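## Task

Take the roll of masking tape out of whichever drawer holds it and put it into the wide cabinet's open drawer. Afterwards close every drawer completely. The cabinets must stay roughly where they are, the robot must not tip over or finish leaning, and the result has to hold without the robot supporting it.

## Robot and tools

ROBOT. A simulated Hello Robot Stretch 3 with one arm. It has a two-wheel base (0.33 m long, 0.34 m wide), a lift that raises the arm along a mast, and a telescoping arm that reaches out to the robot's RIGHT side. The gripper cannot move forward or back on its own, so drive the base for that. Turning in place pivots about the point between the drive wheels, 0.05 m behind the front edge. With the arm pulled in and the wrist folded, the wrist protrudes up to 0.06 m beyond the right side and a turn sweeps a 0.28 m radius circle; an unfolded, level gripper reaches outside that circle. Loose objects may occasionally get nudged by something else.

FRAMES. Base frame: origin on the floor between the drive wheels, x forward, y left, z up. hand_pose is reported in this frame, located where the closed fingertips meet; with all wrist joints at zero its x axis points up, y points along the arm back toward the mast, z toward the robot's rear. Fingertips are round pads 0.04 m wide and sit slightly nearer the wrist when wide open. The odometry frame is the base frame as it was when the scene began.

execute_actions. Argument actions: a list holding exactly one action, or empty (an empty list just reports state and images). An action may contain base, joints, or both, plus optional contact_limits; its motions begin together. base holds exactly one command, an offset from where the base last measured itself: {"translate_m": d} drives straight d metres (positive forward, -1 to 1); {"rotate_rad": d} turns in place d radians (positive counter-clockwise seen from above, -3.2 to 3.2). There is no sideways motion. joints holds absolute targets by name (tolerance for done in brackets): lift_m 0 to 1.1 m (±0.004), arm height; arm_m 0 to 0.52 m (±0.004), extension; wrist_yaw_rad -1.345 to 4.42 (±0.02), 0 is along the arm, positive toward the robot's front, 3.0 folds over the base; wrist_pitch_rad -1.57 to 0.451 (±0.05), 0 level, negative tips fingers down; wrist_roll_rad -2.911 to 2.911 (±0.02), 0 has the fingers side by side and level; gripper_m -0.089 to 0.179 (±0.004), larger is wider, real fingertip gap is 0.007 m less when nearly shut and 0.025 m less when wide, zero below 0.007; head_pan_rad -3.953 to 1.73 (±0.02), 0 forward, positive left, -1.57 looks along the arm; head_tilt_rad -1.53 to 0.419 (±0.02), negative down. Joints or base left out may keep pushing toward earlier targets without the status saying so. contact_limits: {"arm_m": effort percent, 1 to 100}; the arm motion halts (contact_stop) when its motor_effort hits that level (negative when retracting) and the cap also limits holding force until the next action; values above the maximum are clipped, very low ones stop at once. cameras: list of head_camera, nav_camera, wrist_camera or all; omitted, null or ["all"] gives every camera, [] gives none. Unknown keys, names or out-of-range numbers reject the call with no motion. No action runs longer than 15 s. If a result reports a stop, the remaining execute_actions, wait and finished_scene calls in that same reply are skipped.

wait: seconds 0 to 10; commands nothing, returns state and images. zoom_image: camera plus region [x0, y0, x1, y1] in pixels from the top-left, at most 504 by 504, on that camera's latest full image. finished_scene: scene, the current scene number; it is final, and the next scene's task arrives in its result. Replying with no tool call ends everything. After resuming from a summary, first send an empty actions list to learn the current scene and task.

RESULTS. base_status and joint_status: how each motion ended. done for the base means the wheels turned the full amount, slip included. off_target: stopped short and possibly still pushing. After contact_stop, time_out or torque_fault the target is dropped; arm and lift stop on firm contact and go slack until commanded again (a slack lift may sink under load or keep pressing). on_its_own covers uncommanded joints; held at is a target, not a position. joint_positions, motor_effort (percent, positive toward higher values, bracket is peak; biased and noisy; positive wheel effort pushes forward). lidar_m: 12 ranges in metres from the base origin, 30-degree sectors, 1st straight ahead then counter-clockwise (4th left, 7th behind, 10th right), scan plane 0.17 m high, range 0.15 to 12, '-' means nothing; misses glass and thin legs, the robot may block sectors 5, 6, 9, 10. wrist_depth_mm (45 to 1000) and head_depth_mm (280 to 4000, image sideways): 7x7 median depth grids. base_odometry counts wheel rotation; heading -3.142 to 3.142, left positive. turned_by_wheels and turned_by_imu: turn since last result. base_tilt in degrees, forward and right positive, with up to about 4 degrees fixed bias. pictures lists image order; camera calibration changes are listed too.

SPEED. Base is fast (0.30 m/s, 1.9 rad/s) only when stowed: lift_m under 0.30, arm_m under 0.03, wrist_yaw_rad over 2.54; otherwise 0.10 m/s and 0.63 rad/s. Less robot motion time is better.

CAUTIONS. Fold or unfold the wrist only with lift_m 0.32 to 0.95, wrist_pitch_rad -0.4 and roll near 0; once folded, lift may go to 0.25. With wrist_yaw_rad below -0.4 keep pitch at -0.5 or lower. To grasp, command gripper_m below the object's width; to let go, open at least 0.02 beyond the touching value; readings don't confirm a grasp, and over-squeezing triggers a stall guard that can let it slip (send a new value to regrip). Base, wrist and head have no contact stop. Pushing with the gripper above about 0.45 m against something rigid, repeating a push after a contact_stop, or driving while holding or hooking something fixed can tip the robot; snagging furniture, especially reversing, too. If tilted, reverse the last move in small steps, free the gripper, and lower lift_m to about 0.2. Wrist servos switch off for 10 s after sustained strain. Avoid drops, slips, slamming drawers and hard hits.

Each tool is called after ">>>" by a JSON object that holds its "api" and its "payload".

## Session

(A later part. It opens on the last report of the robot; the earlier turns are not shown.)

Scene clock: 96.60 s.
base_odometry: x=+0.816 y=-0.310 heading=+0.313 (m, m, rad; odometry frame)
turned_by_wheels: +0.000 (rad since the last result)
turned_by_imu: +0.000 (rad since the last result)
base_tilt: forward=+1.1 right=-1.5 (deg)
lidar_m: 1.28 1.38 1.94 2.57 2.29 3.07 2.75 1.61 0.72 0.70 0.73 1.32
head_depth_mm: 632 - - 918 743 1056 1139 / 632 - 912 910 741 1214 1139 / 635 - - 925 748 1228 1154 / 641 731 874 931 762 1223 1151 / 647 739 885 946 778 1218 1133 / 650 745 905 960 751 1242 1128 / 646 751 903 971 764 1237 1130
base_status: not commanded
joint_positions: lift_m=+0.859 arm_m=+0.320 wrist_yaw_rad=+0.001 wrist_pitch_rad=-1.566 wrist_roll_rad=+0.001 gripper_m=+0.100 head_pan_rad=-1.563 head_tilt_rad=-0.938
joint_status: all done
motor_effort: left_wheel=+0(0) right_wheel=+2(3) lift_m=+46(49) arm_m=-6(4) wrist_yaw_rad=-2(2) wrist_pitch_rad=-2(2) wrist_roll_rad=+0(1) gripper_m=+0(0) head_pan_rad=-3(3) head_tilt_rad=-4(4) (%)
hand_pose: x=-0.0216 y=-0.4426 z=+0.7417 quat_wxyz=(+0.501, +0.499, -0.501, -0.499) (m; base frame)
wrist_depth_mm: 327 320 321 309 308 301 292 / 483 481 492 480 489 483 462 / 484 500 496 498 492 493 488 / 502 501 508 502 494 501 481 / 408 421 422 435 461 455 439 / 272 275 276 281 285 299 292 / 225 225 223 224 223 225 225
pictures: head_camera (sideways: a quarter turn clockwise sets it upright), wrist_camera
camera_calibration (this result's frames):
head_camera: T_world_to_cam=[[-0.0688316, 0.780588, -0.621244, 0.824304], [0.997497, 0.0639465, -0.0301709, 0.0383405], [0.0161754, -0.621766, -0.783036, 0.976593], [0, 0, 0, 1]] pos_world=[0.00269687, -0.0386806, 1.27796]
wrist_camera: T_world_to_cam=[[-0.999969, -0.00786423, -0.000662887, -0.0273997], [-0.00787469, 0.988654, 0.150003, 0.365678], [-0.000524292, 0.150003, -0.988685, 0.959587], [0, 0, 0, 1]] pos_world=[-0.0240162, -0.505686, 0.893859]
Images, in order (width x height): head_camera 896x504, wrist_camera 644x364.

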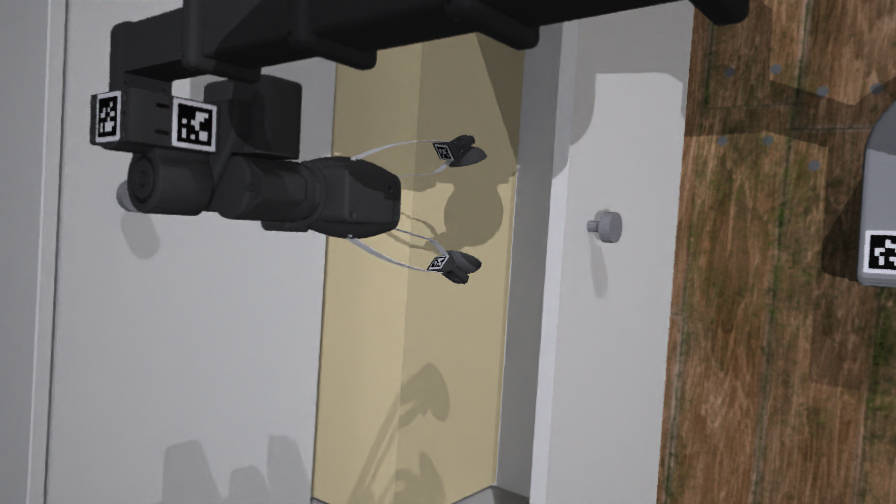

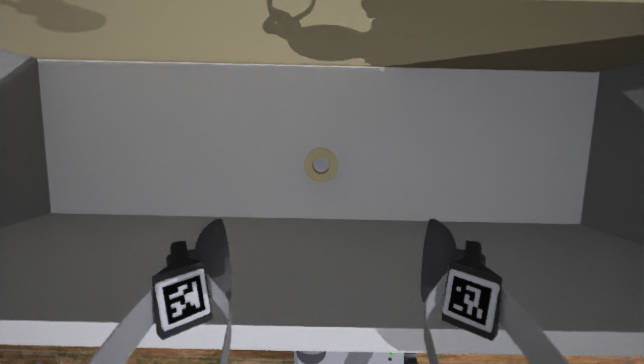

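>>> {"api": "execute_actions", "payload": {"actions": [{"joints": {"lift_m": 0.75, "arm_m": 0.055, "wrist_pitch_rad": -0.4, "wrist_yaw_rad": 2.28, "gripper_m": 0.03}}], "cameras": ["head_camera"]}}

Scene clock: 99.90 s.
base_odometry: x=+0.816 y=-0.310 heading=+0.313 (m, m, rad; odometry frame)
turned_by_wheels: +0.000 (rad since the last result)
turned_by_imu: +0.000 (rad since the last result)
base_tilt: forward=+1.1 right=-1.6 (deg)
lidar_m: 1.28 1.38 1.95 2.57 2.30 3.05 2.75 1.61 0.72 0.70 0.73 1.33
head_depth_mm: 634 713 850 901 1039 - - / 632 719 858 911 - 1224 1135 / 637 723 868 921 - 1245 1149 / 641 732 873 934 1032 - 1151 / 647 736 886 947 776 920 1099 / 650 745 906 959 754 1246 1131 / 647 751 902 972 765 1240 1146
base_status: not commanded
joint_positions: lift_m=+0.751 arm_m=+0.055 wrist_yaw_rad=+2.278 wrist_pitch_rad=-0.420 wrist_roll_rad=+0.001 gripper_m=+0.030 head_pan_rad=-1.563 head_tilt_rad=-0.938
joint_status: all done
motor_effort: left_wheel=+0(1) right_wheel=+2(2) lift_m=+13(42) arm_m=-6(8) wrist_yaw_rad=+1(2) wrist_pitch_rad=+11(12) wrist_roll_rad=-1(1) gripper_m=+0(80) head_pan_rad=-3(3) head_tilt_rad=-4(5) (%)
hand_pose: x=+0.1491 y=-0.0547 z=+0.7630 quat_wxyz=(+0.423, +0.690, -0.155, +0.566) (m; base frame)
wrist_depth_mm: - - - - - - 871 / - - - - - - 903 / - - - - - - 944 / - - - - - - - / - - - - - - - / - - - - - - - / 906 900 883 909 864 946 940
pictures: head_camera (sideways: a quarter turn clockwise sets it upright)
camera_calibration (this result's frames):
head_camera: T_world_to_cam=[[-0.0688315, 0.78059, -0.621242, 0.8243], [0.997497, 0.0639464, -0.0301707, 0.0383402], [0.0161753, -0.621764, -0.783038, 0.976596], [0, 0, 0, 1]] pos_world=[0.00269687, -0.0386805, 1.27796]
Images, in order (width x height): head_camera 896x504.

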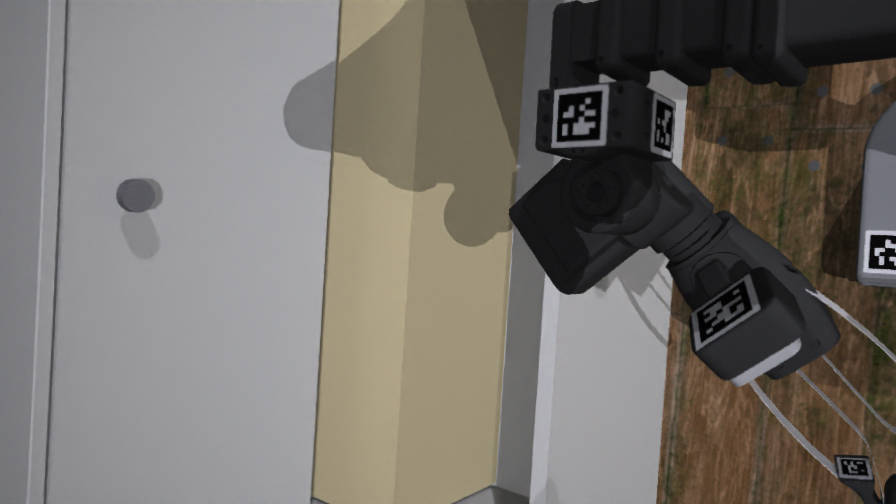

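>>> {"api": "execute_actions", "payload": {"actions": [{"joints": {"lift_m": 0.385, "arm_m": 0.07}}], "cameras": ["head_camera"]}}

Scene clock: 104.30 s.
base_odometry: x=+0.816 y=-0.310 heading=+0.313 (m, m, rad; odometry frame)
turned_by_wheels: +0.000 (rad since the last result)
turned_by_imu: +0.000 (rad since the last result)
base_tilt: forward=+1.1 right=-1.6 (deg)
lidar_m: 1.28 1.38 1.94 2.56 2.30 3.05 2.74 1.61 0.72 0.70 0.73 1.32
head_depth_mm: 633 714 849 901 757 1207 1135 / 633 720 858 911 743 1206 1144 / 638 725 867 922 750 1050 1152 / 641 732 876 932 760 905 - / 646 736 886 948 775 1218 1140 / 650 745 904 958 752 1239 1133 / 648 751 902 974 764 1239 1129
base_status: not commanded
joint_positions: lift_m=+0.386 arm_m=+0.070 wrist_yaw_rad=+2.278 wrist_pitch_rad=-0.419 wrist_roll_rad=+0.001 gripper_m=+0.030 head_pan_rad=-1.563 head_tilt_rad=-0.938
joint_status: all done
motor_effort: left_wheel=+0(0) right_wheel=+2(2) lift_m=+13(11) arm_m=+6(9) wrist_yaw_rad=+0(1) wrist_pitch_rad=+11(11) wrist_roll_rad=-1(0) gripper_m=+0(0) head_pan_rad=-3(3) head_tilt_rad=-4(4) (%)
hand_pose: x=+0.1492 y=-0.0688 z=+0.3982 quat_wxyz=(+0.423, +0.690, -0.156, +0.567) (m; base frame)
wrist_depth_mm: - - - - - - 888 / - - - - - - 912 / - - - - - - 922 / 961 936 922 915 947 962 957 / 752 745 767 758 761 782 785 / 624 628 624 621 675 638 627 / 535 532 536 556 534 552 546
pictures: head_camera (sideways: a quarter turn clockwise sets it upright)
camera_calibration (this result's frames):
head_camera: T_world_to_cam=[[-0.0688315, 0.78059, -0.621242, 0.8243], [0.997497, 0.0639464, -0.0301707, 0.0383402], [0.0161753, -0.621764, -0.783038, 0.976596], [0, 0, 0, 1]] pos_world=[0.00269687, -0.0386805, 1.27796]
Images, in order (width x height): head_camera 896x504.

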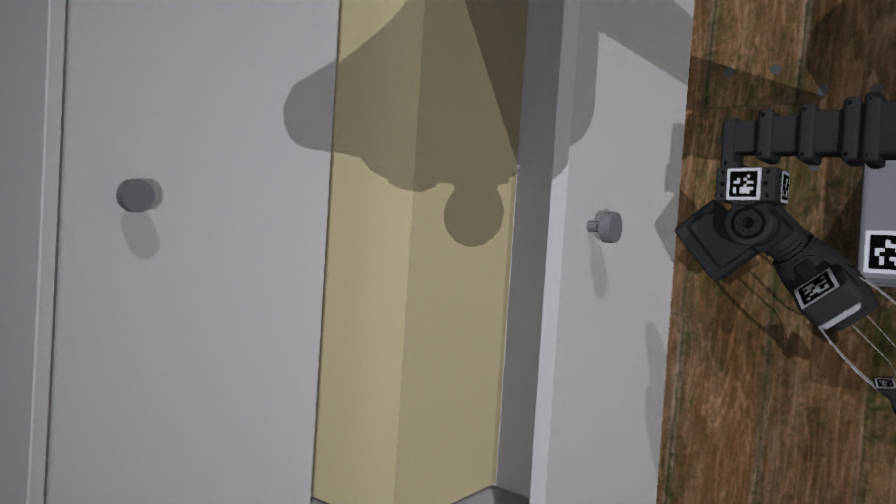

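>>> {"api": "execute_actions", "payload": {"actions": [{"joints": {"arm_m": 0.445}, "contact_limits": {"arm_m": 34}}], "cameras": ["head_camera"]}}

Scene clock: 107.60 s.
base_odometry: x=+0.816 y=-0.310 heading=+0.313 (m, m, rad; odometry frame)
turned_by_wheels: +0.000 (rad since the last result)
turned_by_imu: -0.012 (rad since the last result)
base_tilt: forward=+1.1 right=-1.6 (deg)
lidar_m: 1.28 1.37 1.92 2.57 2.36 3.07 2.75 1.63 0.73 0.70 0.73 1.33
head_depth_mm: 631 717 859 967 778 1242 1137 / 635 723 864 977 790 1247 1156 / 637 726 872 987 763 1222 1151 / 641 733 880 998 741 1258 1146 / 644 738 903 1005 785 1265 1129 / 643 743 899 1020 793 1260 1128 / 640 749 899 996 808 1259 1130
base_status: not commanded
joint_positions: lift_m=+0.385 arm_m=+0.135 wrist_yaw_rad=+2.280 wrist_pitch_rad=-0.418 wrist_roll_rad=+0.001 gripper_m=+0.030 head_pan_rad=-1.565 head_tilt_rad=-0.942
joint_status: arm_m contact_stop (moved +0.065 of +0.375)
on_its_own: arm_m is slack since a contact_stop, until your next command for it (your +0.445 is given up)
motor_effort: left_wheel=+1(26) right_wheel=+1(16) lift_m=+22(23) arm_m=+0(35) wrist_yaw_rad=-1(18) wrist_pitch_rad=+11(12) wrist_roll_rad=-1(1) gripper_m=+0(0) head_pan_rad=-2(3) head_tilt_rad=-3(4) (%)
contact_limits: arm_m 34 (drawing in: default 30, maximum 50; extending or still: default 42, maximum 68)
hand_pose: x=+0.1489 y=-0.1335 z=+0.3979 quat_wxyz=(+0.423, +0.690, -0.155, +0.567) (m; base frame)
wrist_depth_mm: - - - - - - 872 / - - - - - - 909 / - - - - - - 939 / 930 928 923 923 933 923 940 / 739 748 747 750 769 767 773 / 622 637 648 633 657 636 647 / 549 546 520 542 526 541 547
pictures: head_camera (sideways: a quarter turn clockwise sets it upright)
camera_calibration (this result's frames):
head_camera: T_world_to_cam=[[-0.0671631, 0.783149, -0.618197, 0.820323], [0.997632, 0.0619146, -0.0299512, 0.0380535], [0.0148192, -0.618745, -0.785452, 0.979744], [0, 0, 0, 1]] pos_world=[0.00261304, -0.0385796, 1.2778]
Images, in order (width x height): head_camera 896x504.

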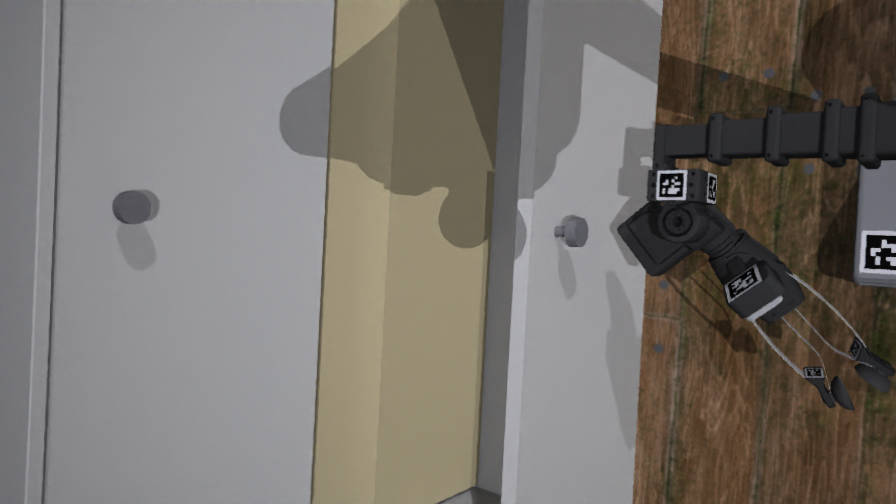

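>>> {"api": "execute_actions", "payload": {"actions": [{"joints": {"arm_m": 0.166}, "contact_limits": {"arm_m": 30}}], "cameras": ["head_camera"]}}

Scene clock: 111.27 s.
base_odometry: x=+0.816 y=-0.310 heading=+0.313 (m, m, rad; odometry frame)
turned_by_wheels: +0.000 (rad since the last result)
turned_by_imu: +0.000 (rad since the last result)
base_tilt: forward=+1.1 right=-1.6 (deg)
lidar_m: 1.28 1.37 1.92 2.57 2.36 3.06 2.76 1.64 0.73 0.70 0.73 1.33
head_depth_mm: 631 719 857 975 787 1247 1134 / 634 723 863 985 763 1244 1155 / 637 727 870 996 758 1245 1151 / 641 730 880 1003 749 1242 1148 / 644 737 902 1017 795 1282 1128 / 643 744 902 993 807 1259 1127 / 642 750 904 1000 820 1257 1130
base_status: not commanded
joint_positions: lift_m=+0.385 arm_m=+0.166 wrist_yaw_rad=+2.279 wrist_pitch_rad=-0.419 wrist_roll_rad=+0.001 gripper_m=+0.030 head_pan_rad=-1.565 head_tilt_rad=-0.942
joint_status: all done
motor_effort: left_wheel=+1(1) right_wheel=+0(3) lift_m=+22(22) arm_m=+6(17) wrist_yaw_rad=+0(1) wrist_pitch_rad=+11(11) wrist_roll_rad=-1(0) gripper_m=+0(0) head_pan_rad=-2(2) head_tilt_rad=-3(2) (%)
contact_limits: arm_m 30 (drawing in: default 30, maximum 50; extending or still: default 42, maximum 68)
hand_pose: x=+0.1490 y=-0.1646 z=+0.3978 quat_wxyz=(+0.423, +0.690, -0.155, +0.567) (m; base frame)
wrist_depth_mm: - - - - - - 863 / - - - - - - 893 / - - - - - - 954 / 953 944 951 941 954 955 943 / 755 784 776 756 767 769 765 / 628 640 635 635 657 635 635 / 555 543 530 545 526 544 547
pictures: head_camera (sideways: a quarter turn clockwise sets it upright)
camera_calibration (this result's frames):
head_camera: T_world_to_cam=[[-0.0671632, 0.783149, -0.618197, 0.820323], [0.997632, 0.0619147, -0.0299511, 0.0380534], [0.0148193, -0.618744, -0.785453, 0.979744], [0, 0, 0, 1]] pos_world=[0.00261305, -0.0385796, 1.2778]
Images, in order (width x height): head_camera 896x504.

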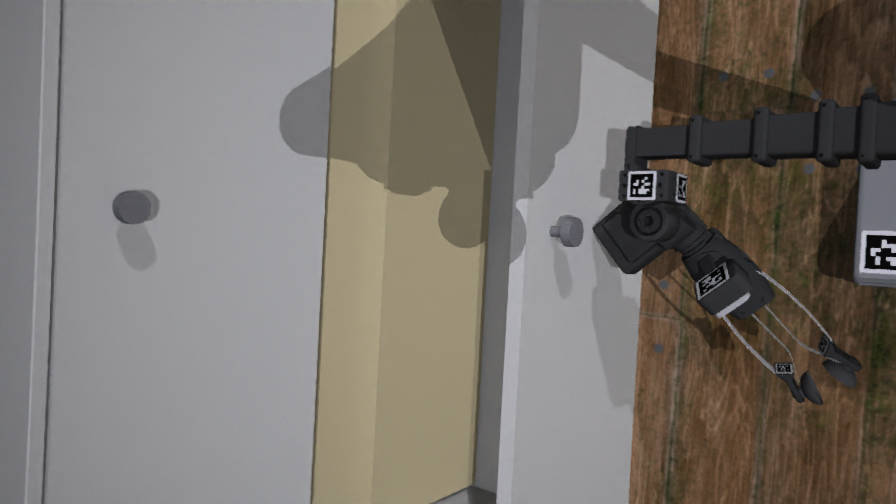

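>>> {"api": "execute_actions", "payload": {"actions": [{"joints": {"arm_m": 0.44}, "contact_limits": {"arm_m": 37}}], "cameras": ["head_camera"]}}

Scene clock: 114.63 s.
base_odometry: x=+0.816 y=-0.310 heading=+0.313 (m, m, rad; odometry frame)
turned_by_wheels: +0.000 (rad since the last result)
turned_by_imu: +0.000 (rad since the last result)
base_tilt: forward=+1.2 right=-1.6 (deg)
lidar_m: 1.28 1.37 1.92 2.57 2.36 3.07 2.75 1.63 0.73 0.70 0.73 1.33
head_depth_mm: 630 717 859 1008 1363 1273 1137 / 634 721 862 1017 1363 1272 1154 / 637 726 870 963 1379 1261 1150 / 642 732 869 1005 1380 1260 1152 / 646 738 865 1052 1360 1258 1134 / 642 741 873 1065 1377 1261 1130 / 641 748 881 1075 1394 1254 1128
base_status: not commanded
joint_positions: lift_m=+0.385 arm_m=+0.439 wrist_yaw_rad=+2.277 wrist_pitch_rad=-0.419 wrist_roll_rad=+0.001 gripper_m=+0.030 head_pan_rad=-1.565 head_tilt_rad=-0.942
joint_status: all done
motor_effort: left_wheel=-1(1) right_wheel=+3(6) lift_m=+22(22) arm_m=+8(22) wrist_yaw_rad=+2(3) wrist_pitch_rad=+11(11) wrist_roll_rad=-1(0) gripper_m=+0(0) head_pan_rad=-2(2) head_tilt_rad=-2(2) (%)
contact_limits: arm_m 37 (drawing in: default 30, maximum 50; extending or still: default 42, maximum 68)
hand_pose: x=+0.1493 y=-0.4389 z=+0.3978 quat_wxyz=(+0.423, +0.690, -0.156, +0.566) (m; base frame)
wrist_depth_mm: - - - - - - 863 / - - - - - - 922 / - - - - - - 952 / 957 951 942 959 971 936 922 / 741 767 748 755 768 746 784 / 638 627 655 640 653 641 653 / - 542 529 542 532 550 540
pictures: head_camera (sideways: a quarter turn clockwise sets it upright)
camera_calibration (this result's frames):
head_camera: T_world_to_cam=[[-0.0671629, 0.783149, -0.618197, 0.820323], [0.997632, 0.0619143, -0.0299511, 0.0380534], [0.0148191, -0.618745, -0.785452, 0.979744], [0, 0, 0, 1]] pos_world=[0.00261303, -0.0385796, 1.2778]
Images, in order (width x height): head_camera 896x504.

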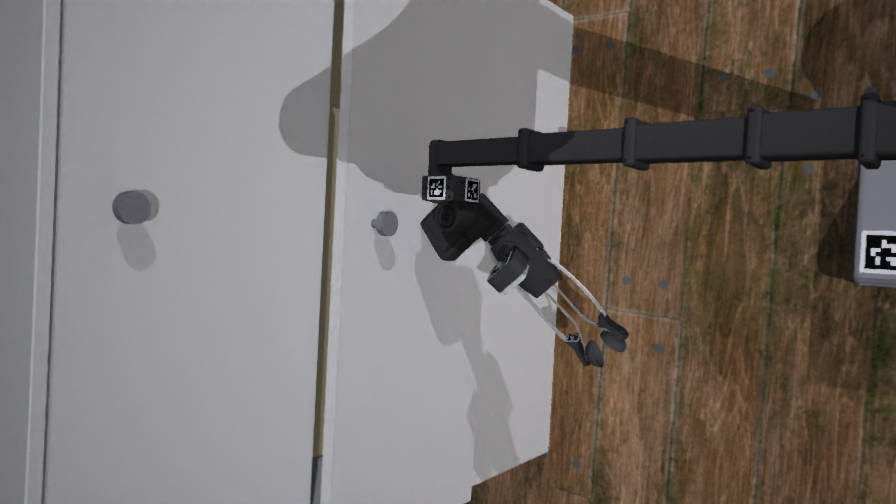

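>>> {"api": "execute_actions", "payload": {"actions": [{"joints": {"arm_m": 0.50}, "contact_limits": {"arm_m": 28}}], "cameras": ["head_camera"]}}

Scene clock: 116.23 s.
base_odometry: x=+0.816 y=-0.310 heading=+0.313 (m, m, rad; odometry frame)
turned_by_wheels: +0.000 (rad since the last result)
turned_by_imu: -0.002 (rad since the last result)
base_tilt: forward=+1.1 right=-1.6 (deg)
lidar_m: 1.28 1.37 1.93 2.56 2.36 3.07 2.75 1.63 0.73 0.70 0.73 1.33
head_depth_mm: 631 718 858 1065 1358 1265 1135 / 634 723 864 1076 1364 1277 1151 / 637 727 873 1128 1382 1269 1152 / 641 733 879 1046 1372 1263 1151 / 646 737 887 1107 1367 1260 1129 / 642 745 894 1119 1368 1260 1132 / 641 748 900 1132 1400 1257 1129
base_status: not commanded
joint_positions: lift_m=+0.385 arm_m=+0.474 wrist_yaw_rad=+2.289 wrist_pitch_rad=-0.419 wrist_roll_rad=+0.001 gripper_m=+0.030 head_pan_rad=-1.565 head_tilt_rad=-0.942
joint_status: arm_m contact_stop (moved +0.035 of +0.061)
on_its_own: arm_m is slack since a contact_stop, until your next command for it (your +0.500 is given up)
motor_effort: left_wheel=+6(9) right_wheel=-7(7) lift_m=+22(22) arm_m=+0(31) wrist_yaw_rad=-12(17) wrist_pitch_rad=+11(11) wrist_roll_rad=-1(1) gripper_m=+0(0) head_pan_rad=-2(2) head_tilt_rad=-3(2) (%)
contact_limits: arm_m 28 (drawing in: default 30, maximum 50; extending or still: default 42, maximum 68)
hand_pose: x=+0.1477 y=-0.4717 z=+0.3978 quat_wxyz=(+0.420, +0.691, -0.152, +0.569) (m; base frame)
wrist_depth_mm: - - - - - - 899 / - - - - - - 908 / - - - - - - 914 / 911 917 910 943 950 960 922 / 761 779 763 780 765 766 750 / 639 626 643 635 663 632 625 / - 540 519 545 531 540 550
pictures: head_camera (sideways: a quarter turn clockwise sets it upright)
camera_calibration (this result's frames):
head_camera: T_world_to_cam=[[-0.067163, 0.783158, -0.618185, 0.820308], [0.997632, 0.0619149, -0.0299503, 0.0380524], [0.0148191, -0.618733, -0.785462, 0.979756], [0, 0, 0, 1]] pos_world=[0.00261304, -0.0385793, 1.2778]
Images, in order (width x height): head_camera 896x504.

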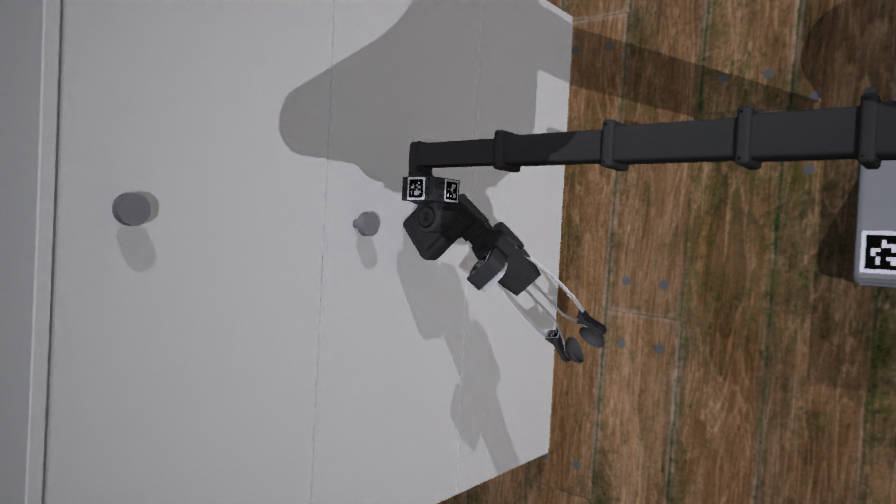

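>>> {"api": "execute_actions", "payload": {"actions": [{"joints": {"arm_m": 0.42, "head_pan_rad": -1.1, "head_tilt_rad": -0.75}}], "cameras": ["head_camera", "nav_camera"]}}

Scene clock: 117.90 s.
base_odometry: x=+0.816 y=-0.310 heading=+0.313 (m, m, rad; odometry frame)
turned_by_wheels: +0.000 (rad since the last result)
turned_by_imu: +0.000 (rad since the last result)
base_tilt: forward=+1.2 right=-1.6 (deg)
lidar_m: 1.28 1.37 1.91 2.57 2.37 3.06 2.75 1.63 0.73 0.70 0.73 1.33
head_depth_mm: 990 709 721 820 940 1167 1203 / 1041 719 766 876 1024 1214 1198 / 1097 745 816 943 1115 1307 1194 / 1193 781 872 1019 1226 1369 1196 / 1263 1436 1647 1862 1617 1373 1189 / 1348 1538 1793 1946 1609 1364 1186 / 1432 1616 1823 1891 1600 1364 1185
base_status: not commanded
joint_positions: lift_m=+0.385 arm_m=+0.420 wrist_yaw_rad=+2.282 wrist_pitch_rad=-0.419 wrist_roll_rad=+0.001 gripper_m=+0.030 head_pan_rad=-1.107 head_tilt_rad=-0.754
joint_status: all done
motor_effort: left_wheel=+2(6) right_wheel=-1(7) lift_m=+22(22) arm_m=-6(5) wrist_yaw_rad=-3(12) wrist_pitch_rad=+11(11) wrist_roll_rad=+0(1) gripper_m=+0(0) head_pan_rad=+4(33) head_tilt_rad=+1(13) (%)
hand_pose: x=+0.1487 y=-0.4191 z=+0.3978 quat_wxyz=(+0.422, +0.690, -0.155, +0.567) (m; base frame)
wrist_depth_mm: - - - - - - 874 / - - - - - - 905 / - - - - - - 955 / 942 925 932 961 930 946 949 / 757 751 771 765 767 752 744 / 636 631 629 635 652 629 635 / - 547 529 542 530 550 541
pictures: head_camera (sideways: a quarter turn clockwise sets it upright), nav_camera (sideways: a quarter turn counterclockwise sets it upright)
camera_calibration (this result's frames):
head_camera: T_world_to_cam=[[-0.348754, 0.556965, -0.753764, 0.998703], [0.870319, 0.490863, -0.0399774, 0.0518917], [0.347729, -0.669958, -0.655928, 0.809263], [0, 0, 0, 1]] pos_world=[0.0217348, -0.0395422, 1.28568]
nav_camera: T_world_to_cam=[[0.324411, -0.583074, 0.744837, -0.926918], [-0.892274, -0.450029, 0.0363339, 0.0168919], [0.314013, -0.676386, -0.666257, 0.821594], [0, 0, 0, 1]] pos_world=[0.0577832, 0.0228541, 1.23718]
Images, in order (width x height): head_camera 896x504, nav_camera 672x504.

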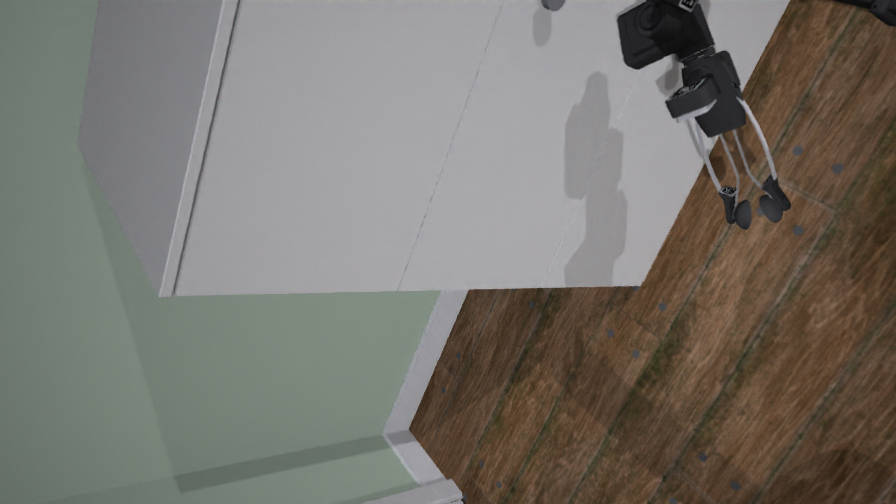

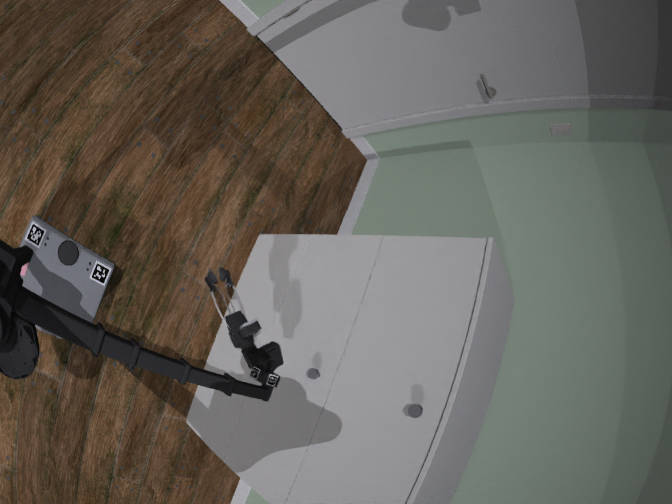

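>>> {"api": "zoom_image", "payload": {"camera": "head_camera", "region": [360, 220, 660, 320]}}

Region (360, 220, 660, 320) of head_camera's 896x504 image, scaled by 1.680, with more detail than that image has.

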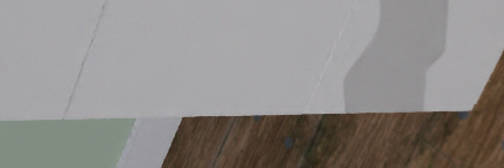

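>>> {"api": "execute_actions", "payload": {"actions": [{"joints": {"head_pan_rad": -3.72, "head_tilt_rad": -0.3}}], "cameras": ["head_camera", "nav_camera"]}}

Scene clock: 120.27 s.
base_odometry: x=+0.816 y=-0.310 heading=+0.313 (m, m, rad; odometry frame)
turned_by_wheels: +0.000 (rad since the last result)
turned_by_imu: +0.000 (rad since the last result)
base_tilt: forward=+1.2 right=-1.6 (deg)
lidar_m: 1.28 1.37 1.92 2.57 2.37 3.05 2.75 1.63 0.73 0.70 0.73 1.33
head_depth_mm: 3183 3276 3349 3449 3029 2107 1637 / 3548 3737 3833 3883 2975 2112 1626 / 3803 3991 - - 2924 2080 1621 / 3596 3802 - - 2883 2068 1608 / 3380 3562 3740 - 2908 2053 1593 / 3249 3413 3544 3737 2880 2031 1582 / 3109 3240 3341 3510 2832 2033 1576
base_status: not commanded
joint_positions: lift_m=+0.385 arm_m=+0.420 wrist_yaw_rad=+2.282 wrist_pitch_rad=-0.419 wrist_roll_rad=+0.001 gripper_m=+0.030 head_pan_rad=-3.713 head_tilt_rad=-0.310
joint_status: all done
motor_effort: left_wheel=+1(2) right_wheel=-1(0) lift_m=+22(22) arm_m=-6(6) wrist_yaw_rad=-3(4) wrist_pitch_rad=+11(11) wrist_roll_rad=-1(1) gripper_m=+0(0) head_pan_rad=-3(43) head_tilt_rad=+3(20) (%)
hand_pose: x=+0.1487 y=-0.4191 z=+0.3978 quat_wxyz=(+0.422, +0.690, -0.155, +0.567) (m; base frame)
wrist_depth_mm: - - - - - - 844 / - - - - - - 918 / - - - - - - 956 / 907 951 940 939 954 948 901 / 764 761 744 775 743 759 774 / 634 640 634 635 655 623 640 / - 542 517 543 527 537 543
pictures: head_camera (sideways: a quarter turn clockwise sets it upright), nav_camera (sideways: a quarter turn counterclockwise sets it upright)
camera_calibration (this result's frames):
head_camera: T_world_to_cam=[[0.258284, -0.0912338, -0.961752, 1.26628], [-0.516091, -0.854599, -0.05753, 0.0832291], [-0.816664, 0.511211, -0.267814, 0.311356], [0, 0, 0, 1]] pos_world=[-0.0298324, 0.0274865, 1.30602]
nav_camera: T_world_to_cam=[[-0.252899, 0.127534, 0.95905, -1.20278], [0.550719, 0.833985, 0.0343203, 0.0106903], [-0.795456, 0.536847, -0.281149, 0.327273], [0, 0, 0, 1]] pos_world=[-0.0497378, -0.0312157, 1.24517]
Images, in order (width x height): head_camera 896x504, nav_camera 672x504.

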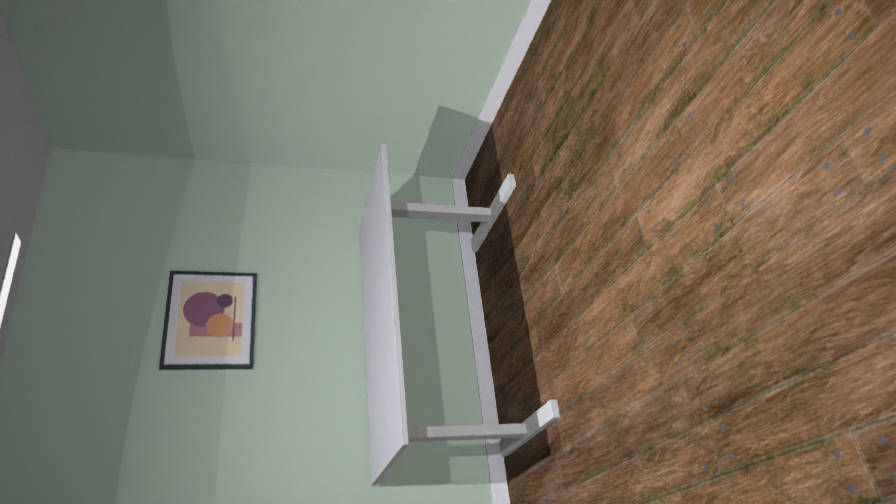

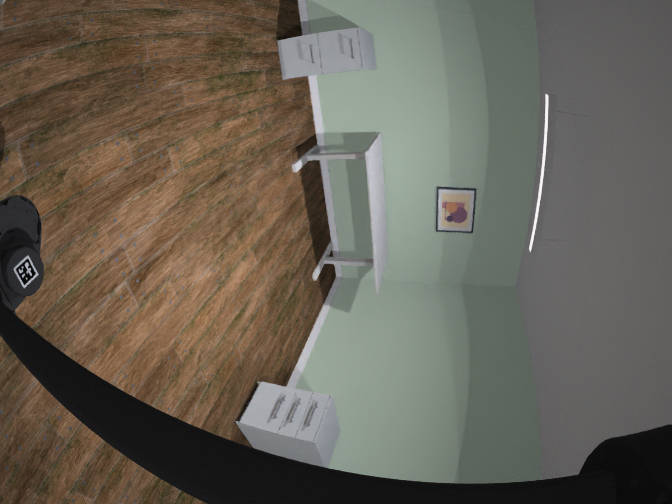

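>>> {"api": "zoom_image", "payload": {"camera": "nav_camera", "region": [220, 360, 360, 480]}}

>>> {"api": "zoom_image", "payload": {"camera": "nav_camera", "region": [260, 10, 400, 100]}}

Region (220, 360, 360, 480) of nav_camera's 672x504 image, scaled by 3.600, with more detail than that image has; it fills the top 432 rows of this view, and the rest is white.

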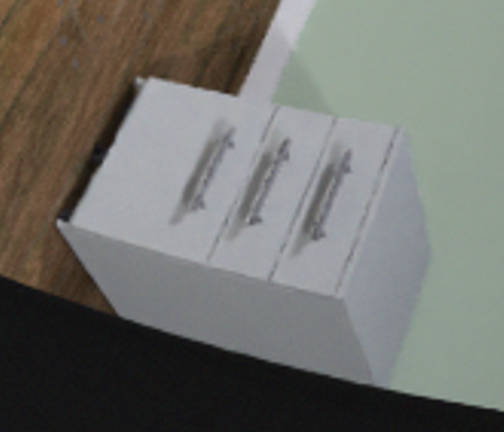

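Region (260, 10, 400, 100) of nav_camera's 672x504 image, scaled by 3.600, with more detail than that image has; it fills the top 324 rows of this view, and the rest is white.

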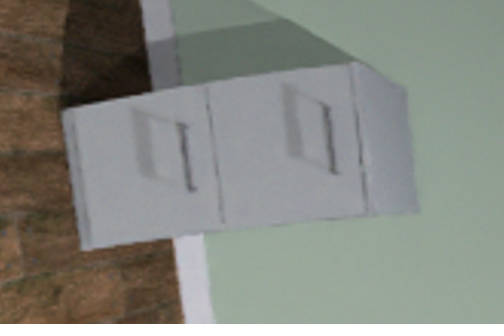

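>>> {"api": "finished_scene", "payload": {"scene": 2}}

The scene is finished: the task was done.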